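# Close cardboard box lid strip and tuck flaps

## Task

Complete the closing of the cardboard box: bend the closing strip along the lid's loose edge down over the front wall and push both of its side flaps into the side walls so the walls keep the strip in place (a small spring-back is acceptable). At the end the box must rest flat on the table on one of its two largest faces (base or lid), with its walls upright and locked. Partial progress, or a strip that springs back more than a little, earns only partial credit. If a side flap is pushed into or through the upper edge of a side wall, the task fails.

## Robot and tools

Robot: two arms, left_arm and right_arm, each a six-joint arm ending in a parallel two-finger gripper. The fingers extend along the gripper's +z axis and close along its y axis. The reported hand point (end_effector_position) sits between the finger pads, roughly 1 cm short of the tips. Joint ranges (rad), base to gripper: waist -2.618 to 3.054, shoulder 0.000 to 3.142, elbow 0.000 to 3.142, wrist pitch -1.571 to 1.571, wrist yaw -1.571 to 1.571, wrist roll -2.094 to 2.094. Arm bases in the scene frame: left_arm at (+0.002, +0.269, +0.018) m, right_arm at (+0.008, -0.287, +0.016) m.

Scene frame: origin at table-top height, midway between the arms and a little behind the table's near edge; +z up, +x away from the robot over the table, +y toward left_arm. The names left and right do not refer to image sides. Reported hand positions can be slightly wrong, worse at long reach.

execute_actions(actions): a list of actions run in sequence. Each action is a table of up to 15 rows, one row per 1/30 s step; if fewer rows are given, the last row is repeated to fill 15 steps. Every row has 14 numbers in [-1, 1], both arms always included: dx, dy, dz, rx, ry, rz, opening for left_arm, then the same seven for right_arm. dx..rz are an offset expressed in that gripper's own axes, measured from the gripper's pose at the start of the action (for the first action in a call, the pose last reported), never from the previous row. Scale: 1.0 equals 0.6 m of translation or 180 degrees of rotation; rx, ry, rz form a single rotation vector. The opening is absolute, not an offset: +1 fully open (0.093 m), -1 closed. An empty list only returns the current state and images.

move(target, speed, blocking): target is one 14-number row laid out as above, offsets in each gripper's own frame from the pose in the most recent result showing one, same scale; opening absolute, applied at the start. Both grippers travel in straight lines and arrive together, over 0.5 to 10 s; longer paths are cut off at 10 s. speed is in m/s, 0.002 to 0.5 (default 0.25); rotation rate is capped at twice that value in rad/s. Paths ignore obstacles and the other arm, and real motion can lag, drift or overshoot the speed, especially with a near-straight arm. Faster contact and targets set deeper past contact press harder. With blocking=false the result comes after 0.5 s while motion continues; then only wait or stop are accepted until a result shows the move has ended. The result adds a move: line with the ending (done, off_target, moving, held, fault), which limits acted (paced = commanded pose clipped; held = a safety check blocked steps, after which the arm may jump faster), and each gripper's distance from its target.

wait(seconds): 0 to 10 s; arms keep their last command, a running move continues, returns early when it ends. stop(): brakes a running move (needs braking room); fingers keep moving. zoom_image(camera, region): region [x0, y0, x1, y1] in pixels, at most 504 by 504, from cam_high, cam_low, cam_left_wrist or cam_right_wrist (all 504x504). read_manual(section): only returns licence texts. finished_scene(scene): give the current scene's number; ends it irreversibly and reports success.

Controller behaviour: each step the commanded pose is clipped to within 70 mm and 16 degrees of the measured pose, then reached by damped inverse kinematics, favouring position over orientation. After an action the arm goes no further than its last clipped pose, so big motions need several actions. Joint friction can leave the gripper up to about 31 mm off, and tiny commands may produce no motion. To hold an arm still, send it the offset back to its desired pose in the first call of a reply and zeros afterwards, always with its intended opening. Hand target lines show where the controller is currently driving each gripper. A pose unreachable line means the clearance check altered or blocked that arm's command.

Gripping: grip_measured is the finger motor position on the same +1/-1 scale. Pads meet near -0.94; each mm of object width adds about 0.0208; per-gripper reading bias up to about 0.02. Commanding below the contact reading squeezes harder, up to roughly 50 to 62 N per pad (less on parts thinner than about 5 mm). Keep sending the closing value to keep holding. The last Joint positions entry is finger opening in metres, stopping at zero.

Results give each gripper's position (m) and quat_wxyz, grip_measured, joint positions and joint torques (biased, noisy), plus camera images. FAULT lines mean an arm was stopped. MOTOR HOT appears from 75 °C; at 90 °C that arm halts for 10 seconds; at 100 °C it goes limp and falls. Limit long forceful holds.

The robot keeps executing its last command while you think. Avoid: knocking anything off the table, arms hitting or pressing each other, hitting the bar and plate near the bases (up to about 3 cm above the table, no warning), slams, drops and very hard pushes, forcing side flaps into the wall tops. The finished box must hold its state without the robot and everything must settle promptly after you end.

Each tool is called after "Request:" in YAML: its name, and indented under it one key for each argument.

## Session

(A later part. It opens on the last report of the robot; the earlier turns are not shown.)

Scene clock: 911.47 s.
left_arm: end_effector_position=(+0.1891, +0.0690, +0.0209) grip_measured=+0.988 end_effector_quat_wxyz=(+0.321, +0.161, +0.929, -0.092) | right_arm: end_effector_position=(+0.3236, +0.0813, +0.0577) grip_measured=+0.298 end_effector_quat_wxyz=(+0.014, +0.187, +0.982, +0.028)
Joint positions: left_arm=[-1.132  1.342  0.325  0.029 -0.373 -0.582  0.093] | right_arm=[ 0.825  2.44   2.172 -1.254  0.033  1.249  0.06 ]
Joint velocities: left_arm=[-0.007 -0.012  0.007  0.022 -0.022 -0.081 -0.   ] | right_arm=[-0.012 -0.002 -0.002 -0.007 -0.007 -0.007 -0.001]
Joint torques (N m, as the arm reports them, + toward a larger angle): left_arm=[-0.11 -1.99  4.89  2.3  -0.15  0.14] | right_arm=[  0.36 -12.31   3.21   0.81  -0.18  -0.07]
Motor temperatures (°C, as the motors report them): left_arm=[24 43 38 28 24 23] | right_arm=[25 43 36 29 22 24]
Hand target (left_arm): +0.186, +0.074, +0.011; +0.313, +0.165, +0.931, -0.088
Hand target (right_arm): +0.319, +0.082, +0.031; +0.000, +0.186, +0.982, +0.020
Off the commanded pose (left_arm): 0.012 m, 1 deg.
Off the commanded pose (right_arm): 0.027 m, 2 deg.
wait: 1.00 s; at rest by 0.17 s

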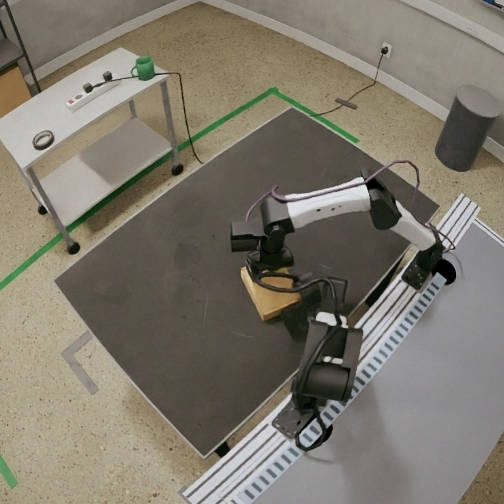

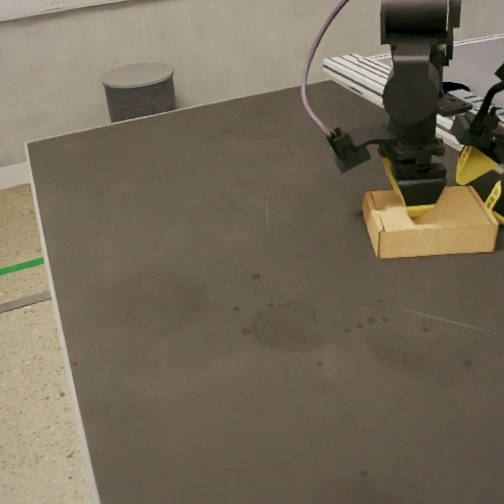

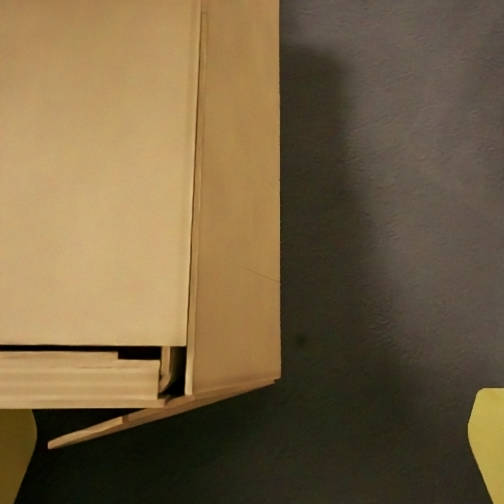

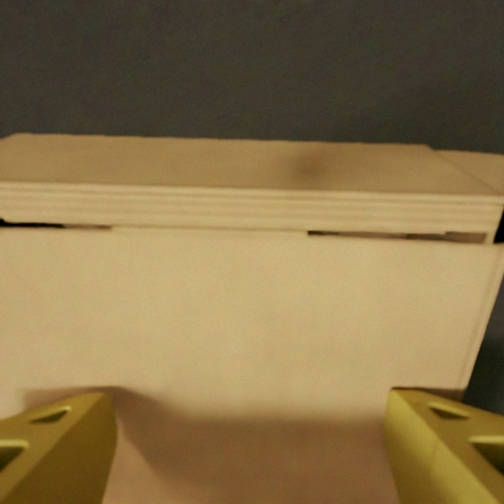

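Close gradually.

Request:
execute_actions:
  actions:
    - [[0,0,0,0,0,0,0.85,0.007,0,0.045,0.005,0.008,0,0.3]]
    - [[0,0,0,0,0,0,0.7,0.007,0,0.045,0.005,0.008,0,0.3]]
    - [[0,0,0,0,0,0,0.55,0.007,0,0.045,0.005,0.008,0,0.3]]

Scene clock: 919.90 s.
left_arm: end_effector_position=(+0.1892, +0.0697, +0.0207) grip_measured=+0.552 end_effector_quat_wxyz=(+0.321, +0.161, +0.929, -0.090) | right_arm: end_effector_position=(+0.3238, +0.0813, +0.0578) grip_measured=+0.298 end_effector_quat_wxyz=(+0.014, +0.186, +0.982, +0.028)
Joint positions: left_arm=[-1.132  1.342  0.325  0.027 -0.376 -0.582  0.072] | right_arm=[ 0.825  2.44   2.172 -1.254  0.035  1.249  0.06 ]
Joint velocities: left_arm=[-0.027  0.012 -0.012 -0.037  0.007  0.051 -0.001] | right_arm=[-0.007  0.012 -0.002 -0.007  0.037  0.022 -0.001]
Joint torques (N m, as the arm reports them, + toward a larger angle): left_arm=[-0.71 -4.12  6.6   1.91 -0.21  0.07] | right_arm=[  0.24 -12.22   3.55   0.8   -0.18  -0.05]
Motor temperatures (°C, as the motors report them): left_arm=[24 42 38 29 24 23] | right_arm=[25 45 35 29 22 24]
Hand target (left_arm): +0.189, +0.070, +0.021; +0.321, +0.161, +0.929, -0.090
Hand target (right_arm): +0.319, +0.083, +0.031; +0.000, +0.186, +0.982, +0.021
Off the commanded pose (left_arm): 0.000 m, 0 deg.
Off the commanded pose (right_arm): 0.027 m, 2 deg.

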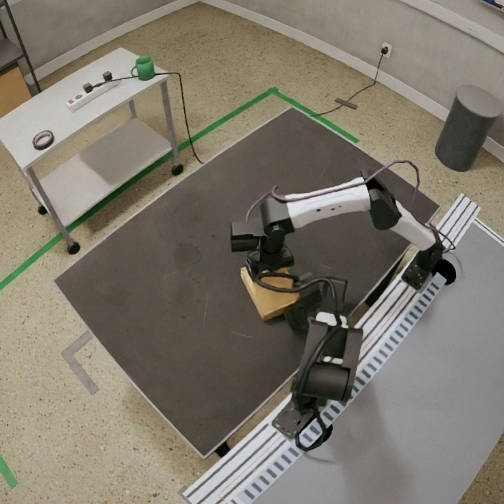

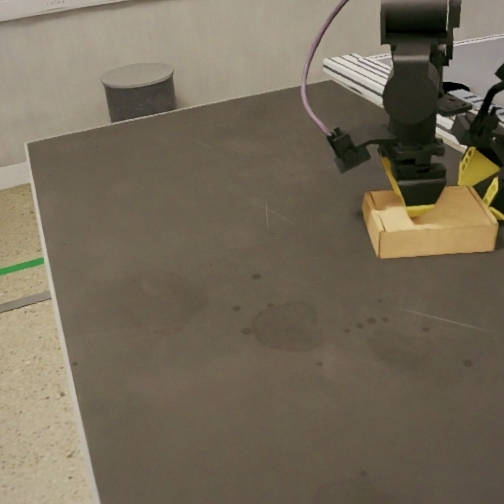

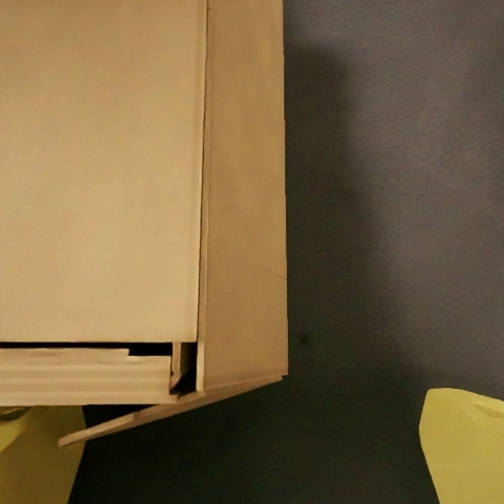

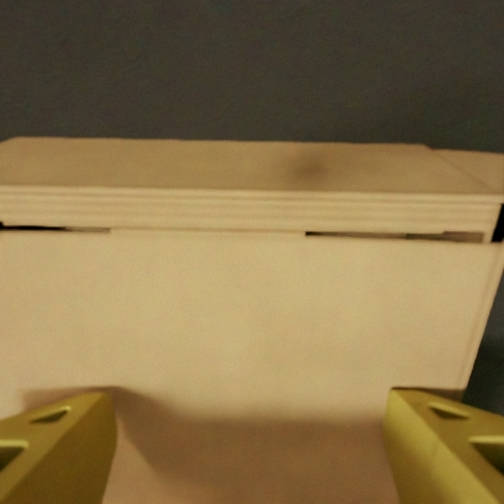

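Request:
execute_actions:
  actions:
    - [[0,0,0,0,0,0,1,0.007,0,0.045,0.005,0.008,0,0.3]]
    - [[-0.03,0,-0.05,0,0,0,1,0.007,0,0.045,0.005,0.008,0,0.3]]
    - [[0,0,0,0,0,0,0.45,0.007,0,0.045,0.005,0.008,0,0.3]]

Scene clock: 927.33 s.
left_arm: end_effector_position=(+0.1854, +0.0768, +0.0480) grip_measured=+0.452 end_effector_quat_wxyz=(+0.318, +0.162, +0.930, -0.088) | right_arm: end_effector_position=(+0.3242, +0.0816, +0.0578) grip_measured=+0.298 end_effector_quat_wxyz=(+0.015, +0.186, +0.982, +0.029)
Joint positions: left_arm=[-1.132  1.188  0.378 -0.188 -0.375 -0.584  0.067] | right_arm=[ 0.825  2.44   2.172 -1.252  0.035  1.249  0.06 ]
Joint velocities: left_arm=[-0.002 -0.007  0.007  0.007 -0.022 -0.007 -0.002] | right_arm=[-0.032  0.002 -0.007  0.007  0.037  0.037  0.   ]
Joint torques (N m, as the arm reports them, + toward a larger angle): left_arm=[-0.57 -3.36  7.45  1.88 -0.24  0.05] | right_arm=[  0.37 -12.25   3.68   0.83  -0.19  -0.06]
Motor temperatures (°C, as the motors report them): left_arm=[24 42 38 28 24 23] | right_arm=[25 46 35 29 22 24]
Hand target (left_arm): +0.185, +0.077, +0.048; +0.318, +0.162, +0.930, -0.088
Hand target (right_arm): +0.320, +0.083, +0.031; +0.001, +0.186, +0.982, +0.022
Off the commanded pose (left_arm): 0.000 m, 0 deg.
Off the commanded pose (right_arm): 0.027 m, 2 deg.

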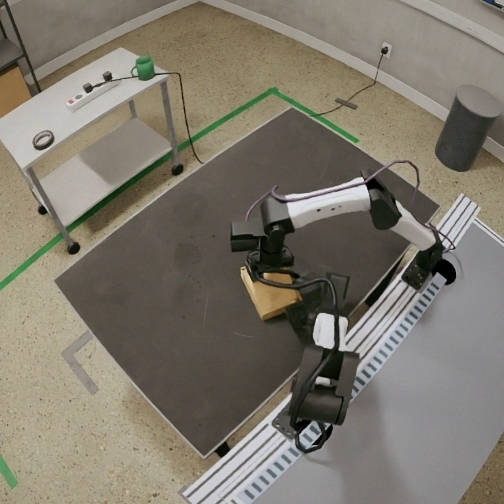

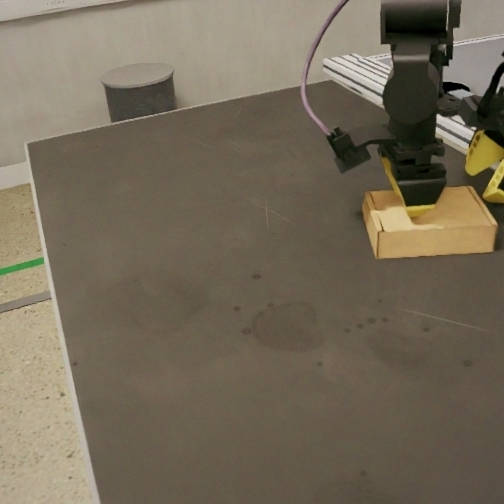

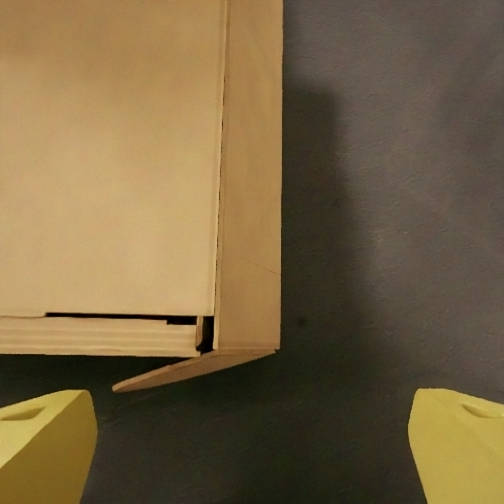

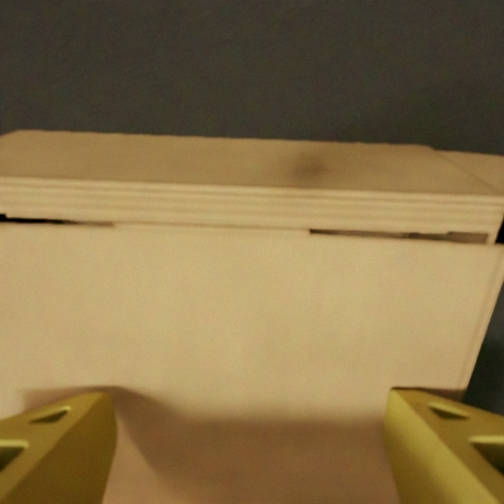

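Request:
execute_actions:
  actions:
    - [[0,0,0,0,0,0,0.1,0.007,0,0.045,0.005,0.008,0,0.3]]
    - [[0,0,0.03,0,0,0,0.1,0.007,0,0.045,0.005,0.008,0,0.3]]
    - [[0.02,0.01,0.03,0,0,0,0.1,0.007,0,0.045,0.005,0.008,0,0.3]]

Scene clock: 932.77 s.
left_arm: end_effector_position=(+0.1954, +0.0727, +0.0306) grip_measured=+0.102 end_effector_quat_wxyz=(+0.325, +0.159, +0.928, -0.090) | right_arm: end_effector_position=(+0.3278, +0.0813, +0.0579) grip_measured=+0.298 end_effector_quat_wxyz=(+0.023, +0.187, +0.982, +0.029)
Joint positions: left_arm=[-1.101  1.298  0.341 -0.018 -0.365 -0.554  0.05 ] | right_arm=[ 0.823  2.44   2.172 -1.243  0.048  1.249  0.06 ]
Joint velocities: left_arm=[-0.017  0.007 -0.032  0.037  0.007  0.022 -0.001] | right_arm=[-0.017  0.002 -0.002  0.022 -0.007  0.007 -0.   ]
Joint torques (N m, as the arm reports them, + toward a larger angle): left_arm=[ 0.62 -1.12  5.34  2.47 -0.11  0.13] | right_arm=[  0.47 -12.15   3.66   0.72  -0.28  -0.04]
Motor temperatures (°C, as the motors report them): left_arm=[24 42 38 28 24 23] | right_arm=[25 47 35 29 22 24]
Hand target (left_arm): +0.195, +0.078, +0.019; +0.319, +0.160, +0.931, -0.084
Hand target (right_arm): +0.321, +0.083, +0.031; +0.003, +0.187, +0.982, +0.022
Off the commanded pose (left_arm): 0.013 m, 1 deg.
Off the commanded pose (right_arm): 0.028 m, 2 deg.

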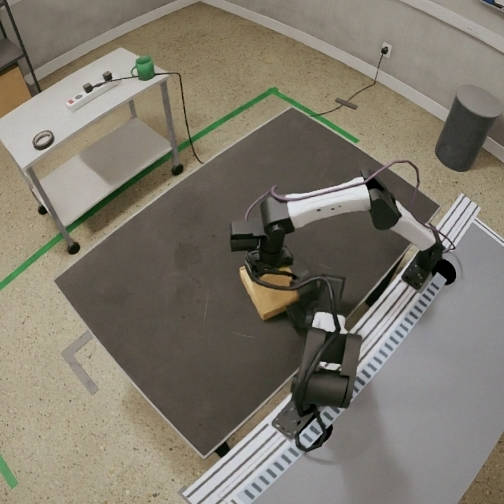

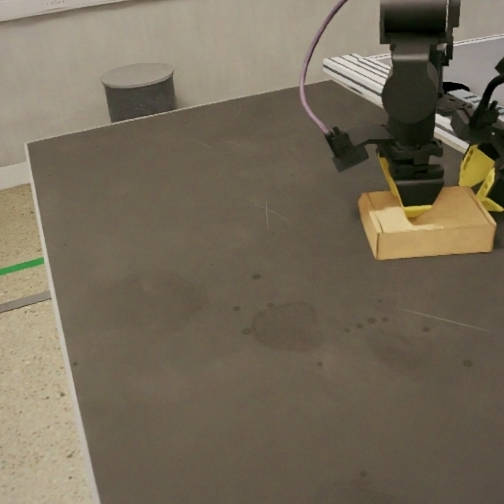

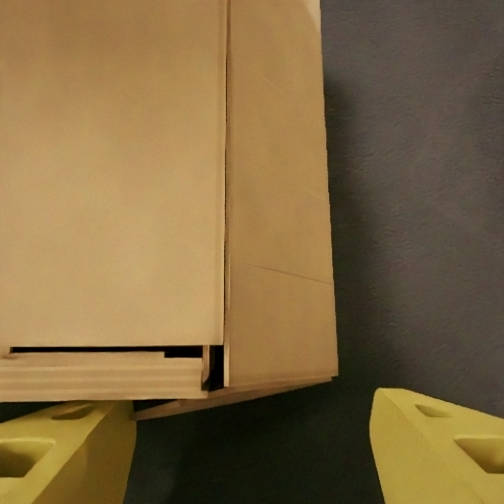

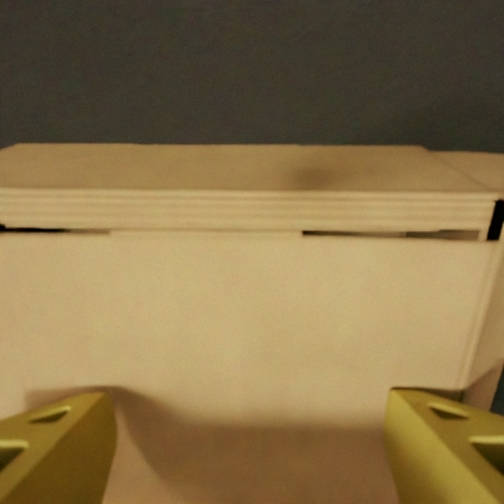

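Request:
execute_actions:
  actions:
    - [[0.012,-0.02,0.01,0,0,0,0.1,0.01,0,0.045,0.005,0.012,0,0.3]]
    - [[0.01,-0.025,0.01,0,0,0,0.1,0.01,0,0.045,0.005,0.012,0,0.3]]

Scene clock: 939.13 s.
left_arm: end_effector_position=(+0.1831, +0.0626, +0.0177) grip_measured=+0.102 end_effector_quat_wxyz=(+0.329, +0.157, +0.928, -0.077) | right_arm: end_effector_position=(+0.3281, +0.0814, +0.0579) grip_measured=+0.298 end_effector_quat_wxyz=(+0.024, +0.186, +0.982, +0.029)
Joint positions: left_arm=[-1.205  1.394  0.344  0.024 -0.445 -0.651  0.05 ] | right_arm=[ 0.823  2.44   2.172 -1.242  0.049  1.247  0.06 ]
Joint velocities: left_arm=[ 0.007 -0.002 -0.007 -0.037  0.022  0.037  0.001] | right_arm=[-0.012  0.017  0.002  0.022  0.037  0.022 -0.001]
Joint torques (N m, as the arm reports them, + toward a larger angle): left_arm=[-1.46 -1.81  8.03  2.01 -0.13 -0.02] | right_arm=[  0.19 -11.9    3.98   0.77  -0.29  -0.07]
Motor temperatures (°C, as the motors report them): left_arm=[24 41 38 29 24 23] | right_arm=[25 48 34 29 22 24]
Hand target (left_arm): +0.182, +0.053, +0.017; +0.325, +0.159, +0.928, -0.087
Hand target (right_arm): +0.323, +0.084, +0.031; +0.003, +0.186, +0.982, +0.024
Off the commanded pose (left_arm): 0.010 m, 1 deg.
Off the commanded pose (right_arm): 0.028 m, 2 deg.

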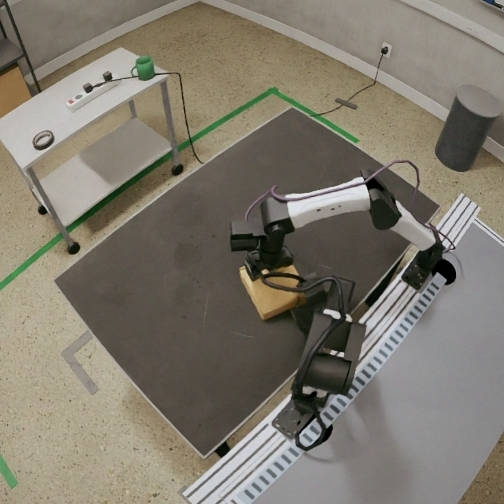

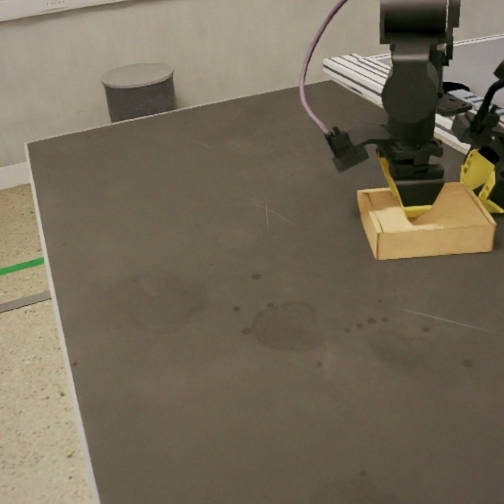

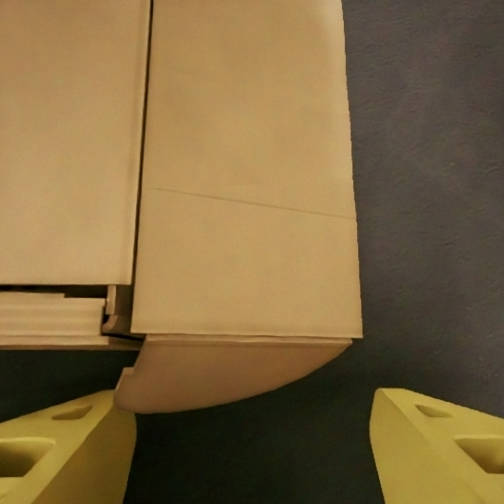

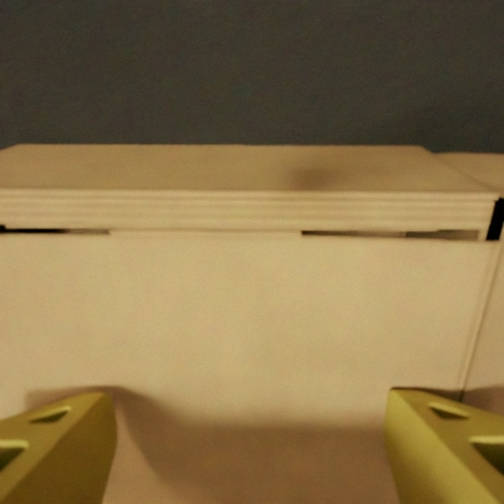

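Request:
execute_actions:
  actions:
    - [[-0.015,-0.03,0.0,0,0,0,0.1,0.01,0,0.045,0.005,0.012,0,0.3]]
    - [[-0.015,-0.03,0.0,0,0,0,0.1,0.01,0,0.045,0.005,0.012,0,0.3]]

Scene clock: 945.73 s.
left_arm: end_effector_position=(+0.1838, +0.0379, +0.0309) grip_measured=+0.102 end_effector_quat_wxyz=(+0.331, +0.152, +0.928, -0.080) | right_arm: end_effector_position=(+0.3296, +0.0832, +0.0581) grip_measured=+0.298 end_effector_quat_wxyz=(+0.026, +0.187, +0.982, +0.034)
Joint positions: left_arm=[-1.257  1.443  0.453 -0.051 -0.475 -0.707  0.05 ] | right_arm=[ 0.823  2.44   2.172 -1.232  0.049  1.247  0.06 ]
Joint velocities: left_arm=[-0.002 -0.002  0.002 -0.037  0.007 -0.081 -0.   ] | right_arm=[-0.007 -0.002  0.002  0.007  0.007  0.081  0.   ]
Joint torques (N m, as the arm reports them, + toward a larger angle): left_arm=[-1.45 -3.26  8.77  1.65 -0.33 -0.01] | right_arm=[  0.3  -11.83   4.2    0.71  -0.27  -0.08]
Motor temperatures (°C, as the motors report them): left_arm=[24 41 38 29 24 23] | right_arm=[25 49 34 29 22 24]
Hand target (left_arm): +0.184, +0.031, +0.031; +0.331, +0.155, +0.928, -0.079
Hand target (right_arm): +0.323, +0.085, +0.032; +0.005, +0.186, +0.982, +0.026
Off the commanded pose (left_arm): 0.007 m, 0 deg.
Off the commanded pose (right_arm): 0.028 m, 3 deg.

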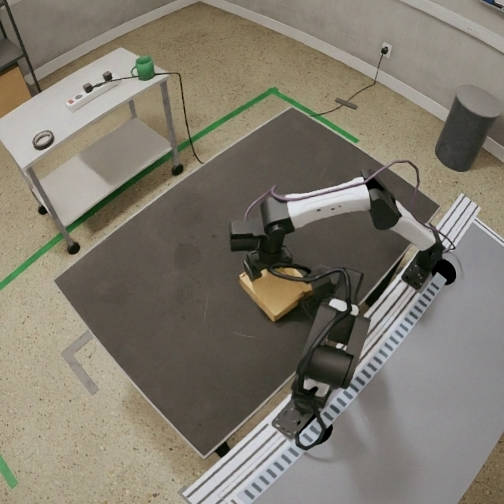

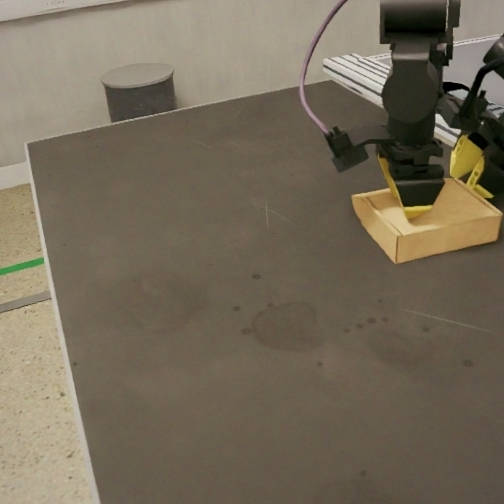

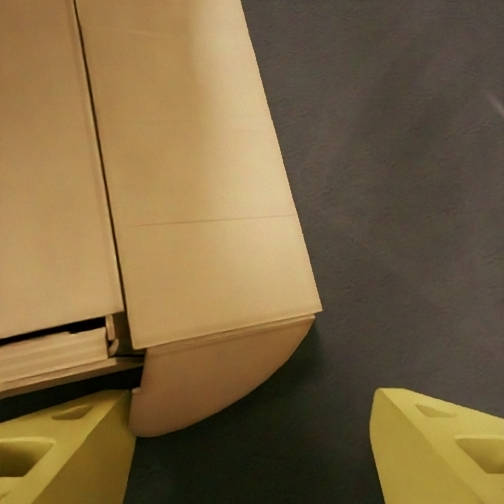

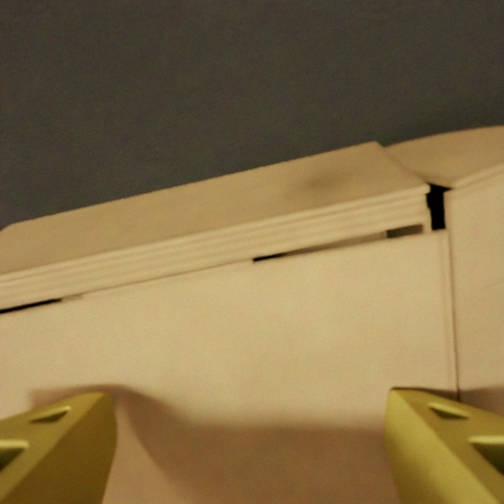

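Request:
execute_actions:
  actions:
    - [[0,0,0,0,0,0,0.5,0.01,0,0.045,0.005,0.012,0,0.3]]
    - [[0,0,0,0,0,0,1.0,0.01,0,0.045,0.005,0.012,0,0.3]]

Request:
move:
  target: [0,0.05,-0.12,0,0,0,1.0,0.1,-0.25,-0.1,0,0,0,0.3]
  speed: 0.1

Scene clock: 964.17 s.
left_arm: end_effector_position=(+0.1837, +0.0377, +0.0309) grip_measured=+0.988 end_effector_quat_wxyz=(+0.331, +0.152, +0.928, -0.081) | right_arm: end_effector_position=(+0.3303, +0.0840, +0.0586) grip_measured=+0.298 end_effector_quat_wxyz=(+0.027, +0.187, +0.981, +0.036)
Joint positions: left_arm=[-1.257  1.443  0.453 -0.051 -0.474 -0.708  0.093] | right_arm=[ 0.823  2.439  2.172 -1.228  0.049  1.247  0.06 ]
Joint velocities: left_arm=[-0.002 -0.012 -0.007 -0.022 -0.066 -0.022 -0.   ] | right_arm=[ 0.022  0.012  0.012  0.007 -0.022 -0.022 -0.   ]
Joint torques (N m, as the arm reports them, + toward a larger angle): left_arm=[-0.74 -5.11  6.79  1.75 -0.31  0.05] | right_arm=[  0.15 -11.72   4.18   0.74  -0.26  -0.11]
Motor temperatures (°C, as the motors report them): left_arm=[24 41 40 28 24 23] | right_arm=[25 50 34 28 22 24]
Hand target (left_arm): +0.184, +0.038, +0.031; +0.332, +0.152, +0.928, -0.080
Hand target (right_arm): +0.324, +0.086, +0.032; +0.006, +0.186, +0.982, +0.028
Off the commanded pose (left_arm): 0.000 m, 0 deg.
Off the commanded pose (right_arm): 0.028 m, 3 deg.

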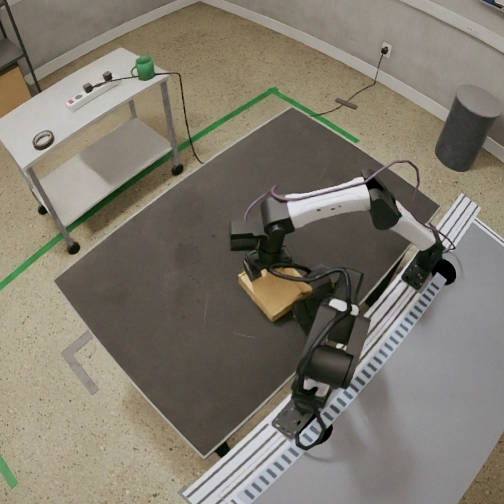

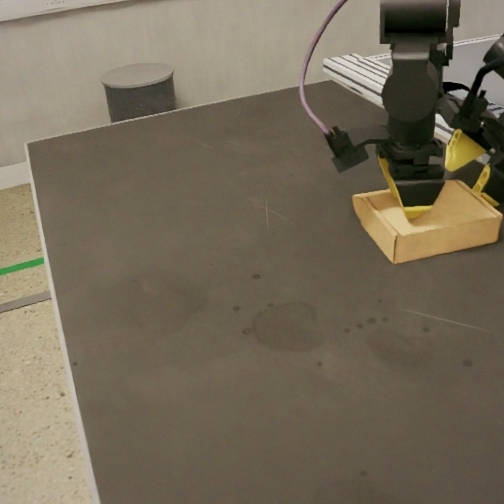

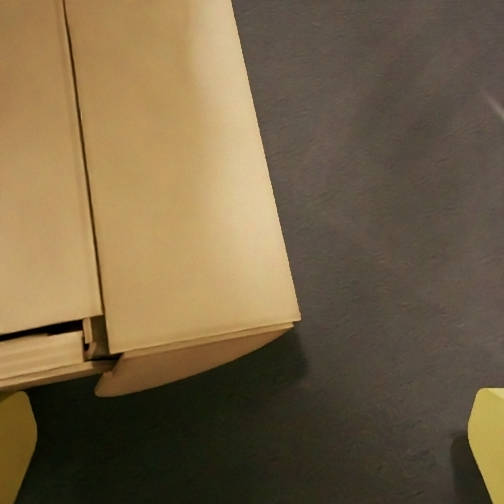

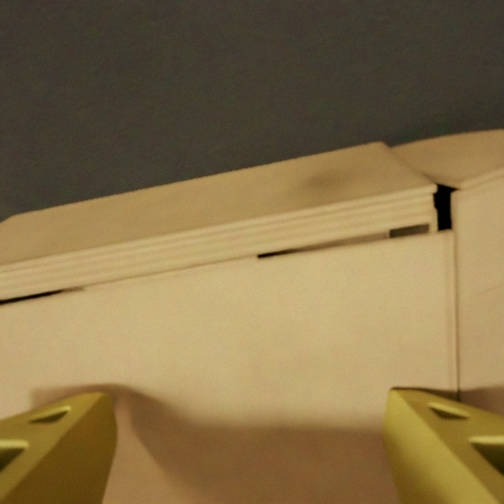

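Scene clock: 966.43 s.
left_arm: end_effector_position=(+0.1540, +0.0836, +0.0822) grip_measured=+0.988 end_effector_quat_wxyz=(+0.330, +0.152, +0.928, -0.079) | right_arm: end_effector_position=(+0.2278, -0.0361, +0.1133) grip_measured=+0.298 end_effector_quat_wxyz=(+0.031, +0.191, +0.980, +0.043)
Joint positions: left_arm=[-1.322  1.023  0.453 -0.506 -0.506 -0.775  0.093] | right_arm=[ 0.834  1.736  1.336 -1.078  0.05   1.267  0.06 ]
Joint velocities: left_arm=[ 0.002 -0.017 -0.002 -0.022 -0.007 -0.037 -0.   ] | right_arm=[ 0.002 -0.007 -0.007 -0.022  0.007  0.066 -0.001]
Joint torques (N m, as the arm reports them, + toward a larger angle): left_arm=[-1.66 -3.96  8.06  1.48 -0.35 -0.02] | right_arm=[ 1.48 -9.15  4.43  0.44 -0.06  0.  ]
Motor temperatures (°C, as the motors report them): left_arm=[24 41 40 28 24 23] | right_arm=[25 50 34 28 22 24]
Hand target (left_arm): +0.152, +0.086, +0.085; +0.332, +0.152, +0.928, -0.081
Hand target (right_arm): +0.220, -0.038, +0.108; +0.027, +0.187, +0.981, +0.036
Off the commanded pose (left_arm): 0.004 m, 0 deg.
Off the commanded pose (right_arm): 0.015 m, 1 deg.
move: off_target (right_arm)

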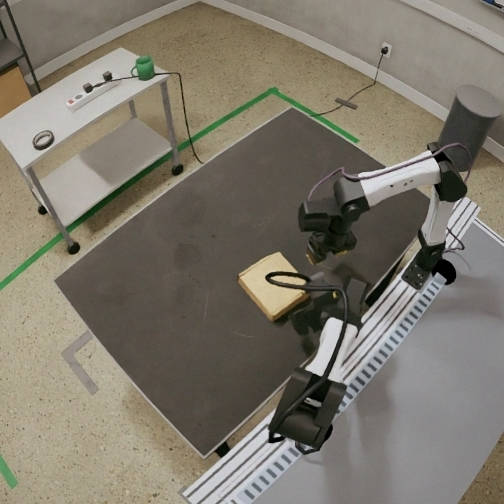

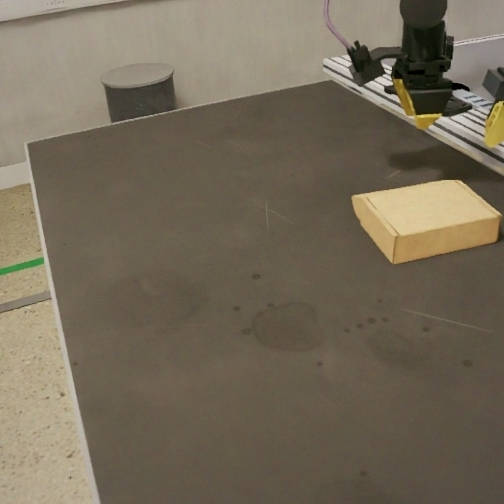

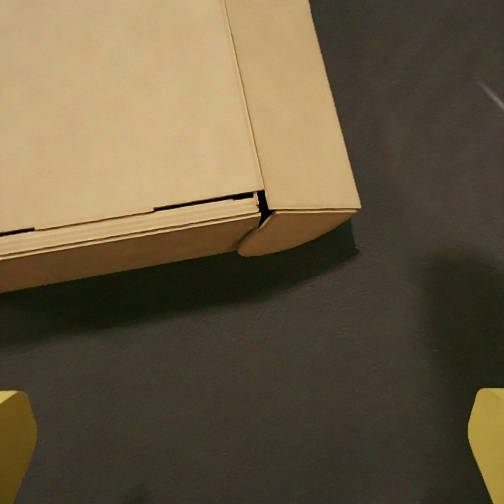

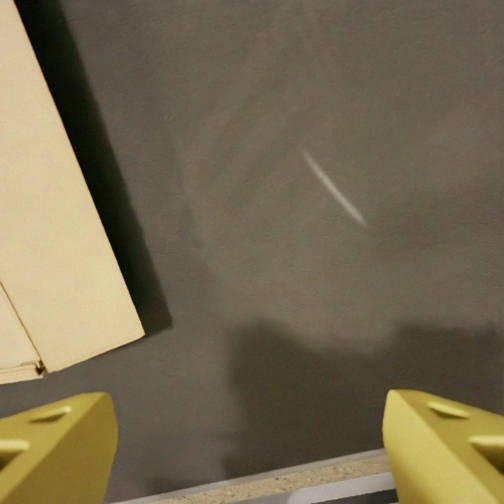

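Request:
move:
  target: [0,0,0,0,0,0,1.0,-0.176,0.021,0.099,-0.312,-0.217,-0.505,0.0]
  speed: 0.12

Scene clock: 996.87 s.
left_arm: end_effector_position=(+0.1539, +0.0839, +0.0820) grip_measured=+0.988 end_effector_quat_wxyz=(+0.329, +0.152, +0.929, -0.078) | right_arm: end_effector_position=(+0.3312, -0.0613, +0.0582) grip_measured=+0.002 end_effector_quat_wxyz=(+0.401, -0.554, +0.642, +0.346)
Joint positions: left_arm=[-1.322  1.023  0.453 -0.508 -0.506 -0.776  0.093] | right_arm=[ 0.21   1.866  0.781  0.172 -0.94  -0.835  0.045]
Joint velocities: left_arm=[ 0.007 -0.002  0.007 -0.11   0.007  0.022 -0.001] | right_arm=[-0.007  0.007 -0.017  0.007 -0.037 -0.022  0.001]
Joint torques (N m, as the arm reports them, + toward a larger angle): left_arm=[-0.76 -2.15  8.09  1.68 -0.31  0.05] | right_arm=[-0.33 -7.48  6.77  1.13 -0.64 -0.15]
Motor temperatures (°C, as the motors report them): left_arm=[24 40 41 28 24 23] | right_arm=[25 47 35 29 22 24]
Hand target (left_arm): +0.154, +0.084, +0.082; +0.330, +0.152, +0.928, -0.079
Hand target (right_arm): +0.334, -0.062, +0.057; +0.399, -0.554, +0.641, +0.351
Off the commanded pose (left_arm): 0.000 m, 0 deg.
Off the commanded pose (right_arm): 0.004 m, 1 deg.
move: done

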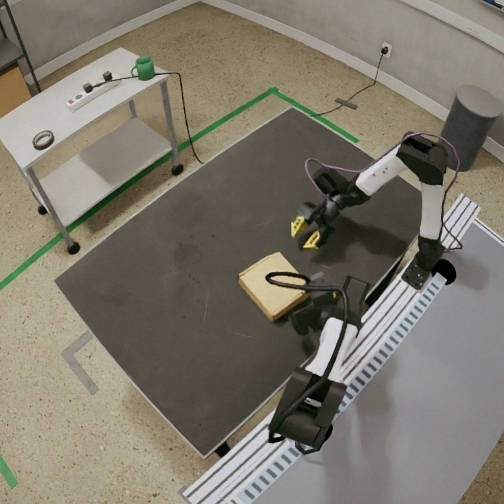

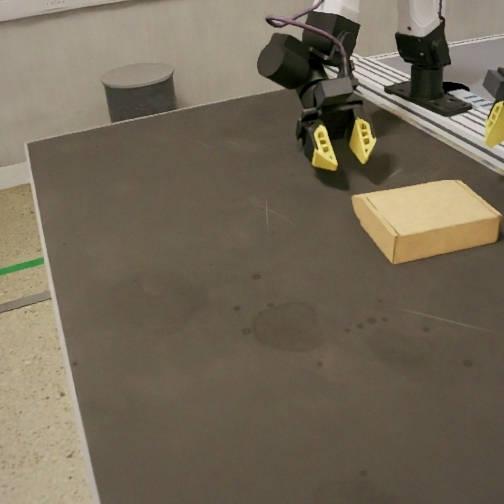

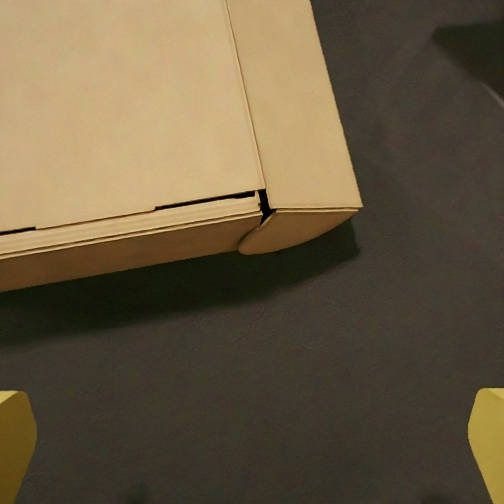

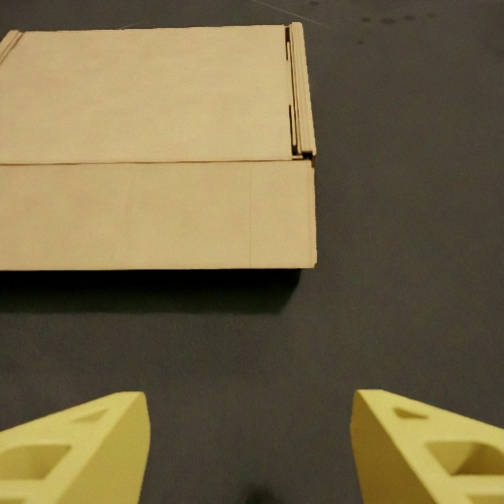

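Request:
move:
  target: [-0.183,0.092,0.124,-0.015,0.219,0,0.3,0.033,-0.037,0.07,0,-0.055,0,0.0]
  speed: 0.1

Request:
move:
  target: [0,0,0.1,0,0,0,0.3,0,0,0,0,0,0,0.0]
  speed: 0.04

Scene clock: 1020.47 s.
left_arm: end_effector_position=(+0.2947, +0.0940, +0.0943) grip_measured=+0.302 end_effector_quat_wxyz=(+0.009, +0.166, +0.986, -0.002) | right_arm: end_effector_position=(+0.3558, -0.0440, +0.0240) grip_measured=+0.002 end_effector_quat_wxyz=(+0.459, -0.518, +0.611, +0.385)
Joint positions: left_arm=[-0.641  1.84   1.399 -1.115 -0.023 -0.222  0.06 ] | right_arm=[ 0.21   2.163  0.781  0.726 -1.037 -0.616  0.045]
Joint velocities: left_arm=[-0.002 -0.012  0.007 -0.037 -0.007 -0.022 -0.001] | right_arm=[ 0.007 -0.002 -0.012  0.037 -0.007 -0.007  0.001]
Joint torques (N m, as the arm reports them, + toward a larger angle): left_arm=[-0.17 -7.94  9.18  0.39  0.    0.11] | right_arm=[ 1.8  -8.52  5.79  1.57 -0.49  0.02]
Motor temperatures (°C, as the motors report them): left_arm=[24 39 41 28 24 23] | right_arm=[25 45 36 30 22 24]
Hand target (left_arm): +0.295, +0.094, +0.090; -0.004, +0.167, +0.986, -0.001
Hand target (right_arm): +0.356, -0.035, +0.022; +0.455, -0.521, +0.605, +0.394
Off the commanded pose (left_arm): 0.004 m, 1 deg.
Off the commanded pose (right_arm): 0.009 m, 1 deg.
move: done

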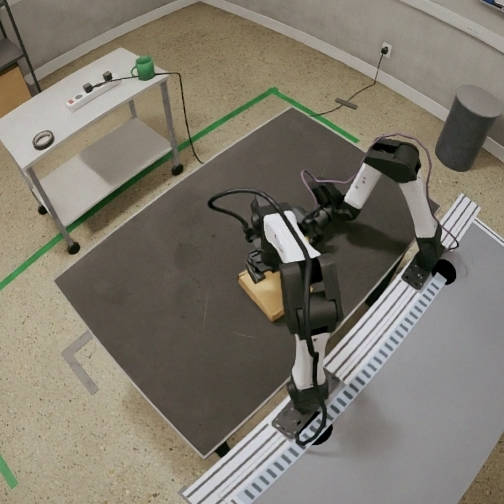

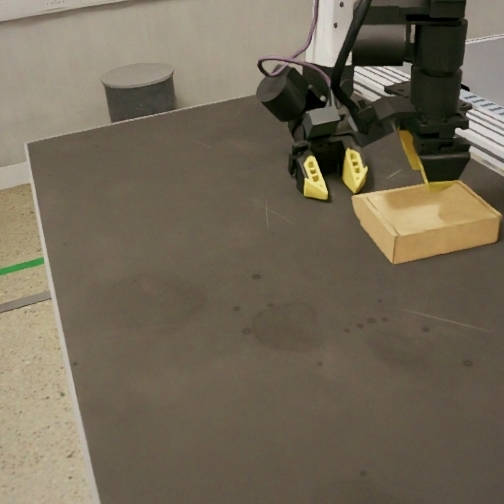

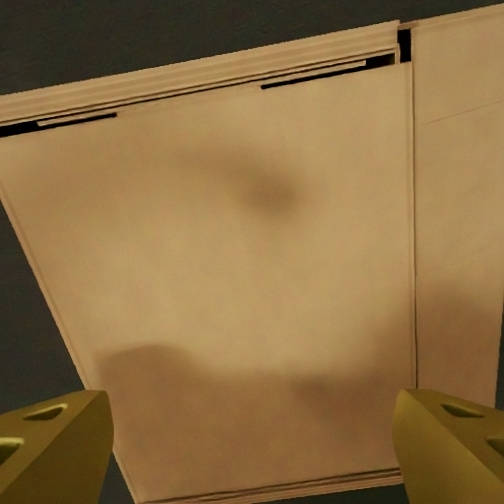

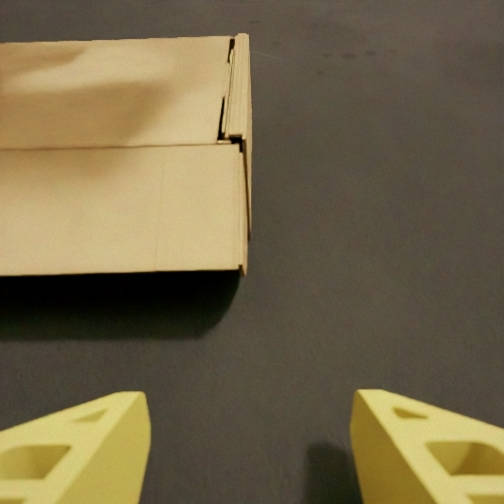

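Scene clock: 1022.20 s.
left_arm: end_effector_position=(+0.2986, +0.0907, +0.0555) grip_measured=+0.302 end_effector_quat_wxyz=(+0.022, +0.165, +0.986, -0.007) | right_arm: end_effector_position=(+0.3558, -0.0440, +0.0240) grip_measured=+0.002 end_effector_quat_wxyz=(+0.459, -0.518, +0.611, +0.385)
Joint positions: left_arm=[-0.641  1.874  1.284 -0.938 -0.023 -0.222  0.06 ] | right_arm=[ 0.21   2.163  0.781  0.726 -1.037 -0.616  0.045]
Joint velocities: left_arm=[-0.007 -0.007  0.007 -0.022 -0.007 -0.007 -0.001] | right_arm=[ 0.002  0.002  0.002  0.066 -0.037 -0.007  0.   ]
Joint torques (N m, as the arm reports them, + toward a larger angle): left_arm=[-0.46 -7.39  4.39  1.2  -0.01  0.05] | right_arm=[  0.2  -10.08   4.04   1.53  -0.45  -0.06]
Motor temperatures (°C, as the motors report them): left_arm=[24 40 41 28 24 23] | right_arm=[25 45 36 30 22 24]
Hand target (left_arm): +0.295, +0.093, +0.035; +0.009, +0.166, +0.986, -0.002
Hand target (right_arm): +0.356, -0.044, +0.024; +0.459, -0.518, +0.611, +0.385
Off the commanded pose (left_arm): 0.022 m, 2 deg.
Off the commanded pose (right_arm): 0.000 m, 0 deg.
move: off_target (left_arm)

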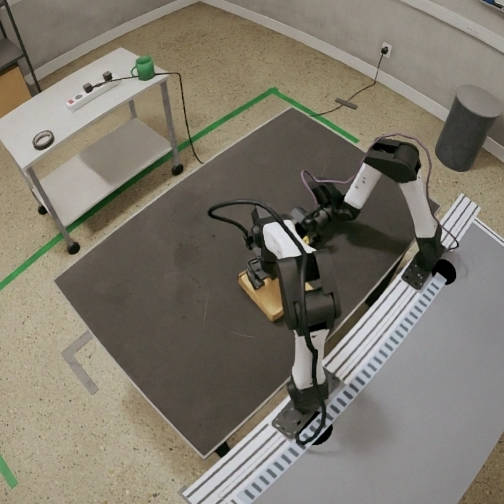

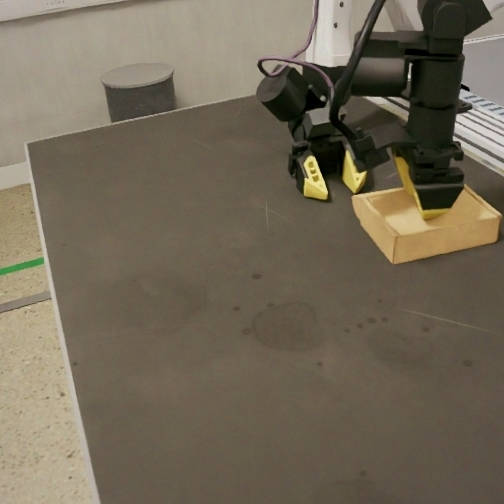

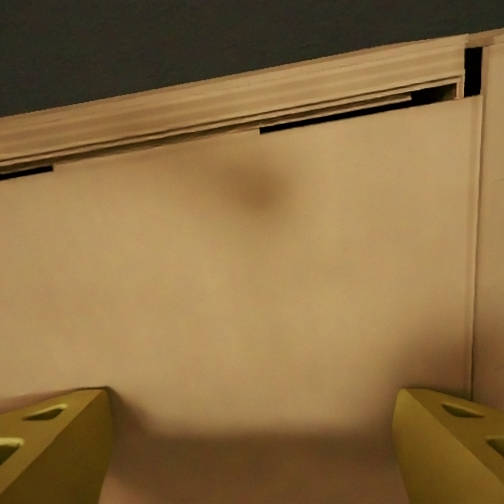

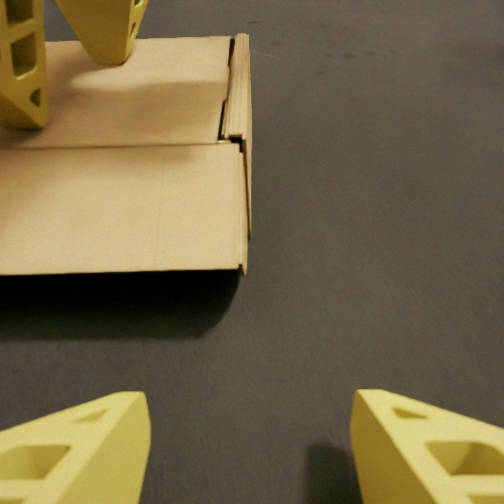

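Request:
execute_actions:
  actions:
    - [[0.007,0,0.036,0,0.008,0,0.3,-0.008,0.003,0.04,0,0,0,-0.4]]
    - [[0.007,0,0.036,0,0.008,0,0.3,-0.008,0,0.04,0,0,0,-0.4]]
    - [[0.007,0,0.036,0,0.008,0,0.3,-0.005,0,0.02,0,0,0,-0.4]]

Scene clock: 1029.93 s.
left_arm: end_effector_position=(+0.3006, +0.0918, +0.0556) grip_measured=+0.302 end_effector_quat_wxyz=(+0.026, +0.165, +0.986, -0.002) | right_arm: end_effector_position=(+0.3517, -0.0048, +0.0255) grip_measured=-0.398 end_effector_quat_wxyz=(+0.456, -0.514, +0.612, +0.392)
Joint positions: left_arm=[-0.641  1.874  1.284 -0.934 -0.035 -0.223  0.06 ] | right_arm=[ 0.322  2.2    0.805  0.841 -0.954 -0.481  0.026]
Joint velocities: left_arm=[ 0.022  0.027 -0.002 -0.022 -0.037  0.022 -0.   ] | right_arm=[ 0.012  0.002  0.007  0.066 -0.007  0.022 -0.   ]
Joint torques (N m, as the arm reports them, + toward a larger angle): left_arm=[-0.71 -7.42  4.28  1.25  0.06  0.05] | right_arm=[ 2.56 -9.21  5.51  1.79 -0.28  0.04]
Motor temperatures (°C, as the motors report them): left_arm=[24 40 40 27 24 23] | right_arm=[25 45 36 31 22 24]
Hand target (left_arm): +0.296, +0.092, +0.035; +0.011, +0.165, +0.986, -0.002
Hand target (right_arm): +0.352, +0.006, +0.025; +0.457, -0.517, +0.607, +0.395
Off the commanded pose (left_arm): 0.022 m, 2 deg.
Off the commanded pose (right_arm): 0.011 m, 1 deg.

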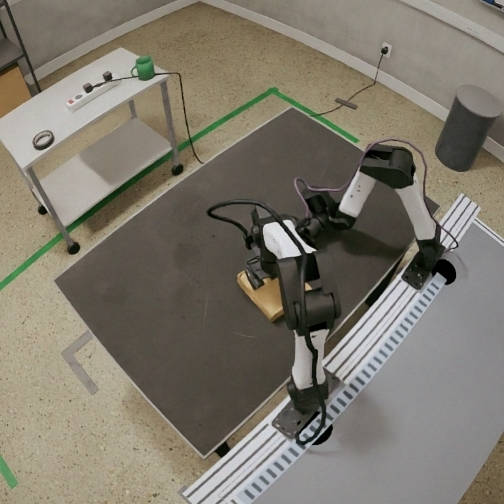

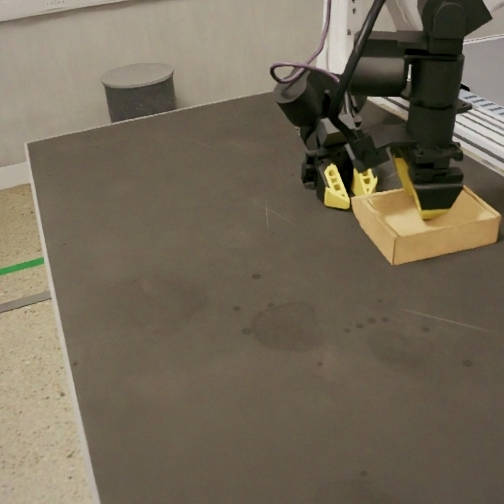

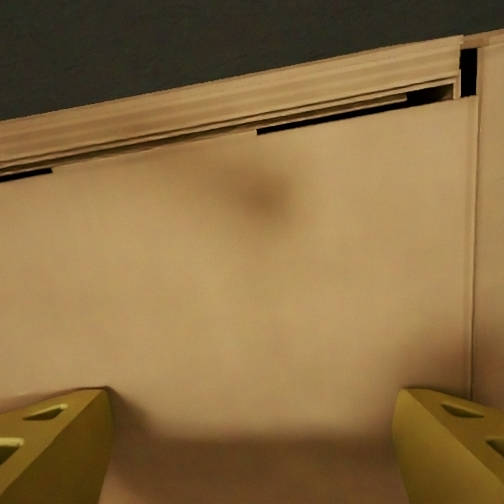

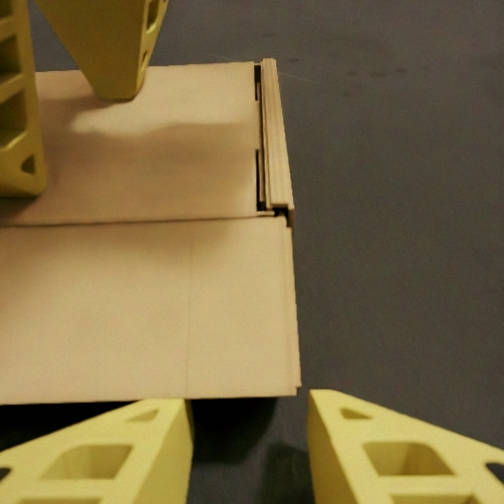

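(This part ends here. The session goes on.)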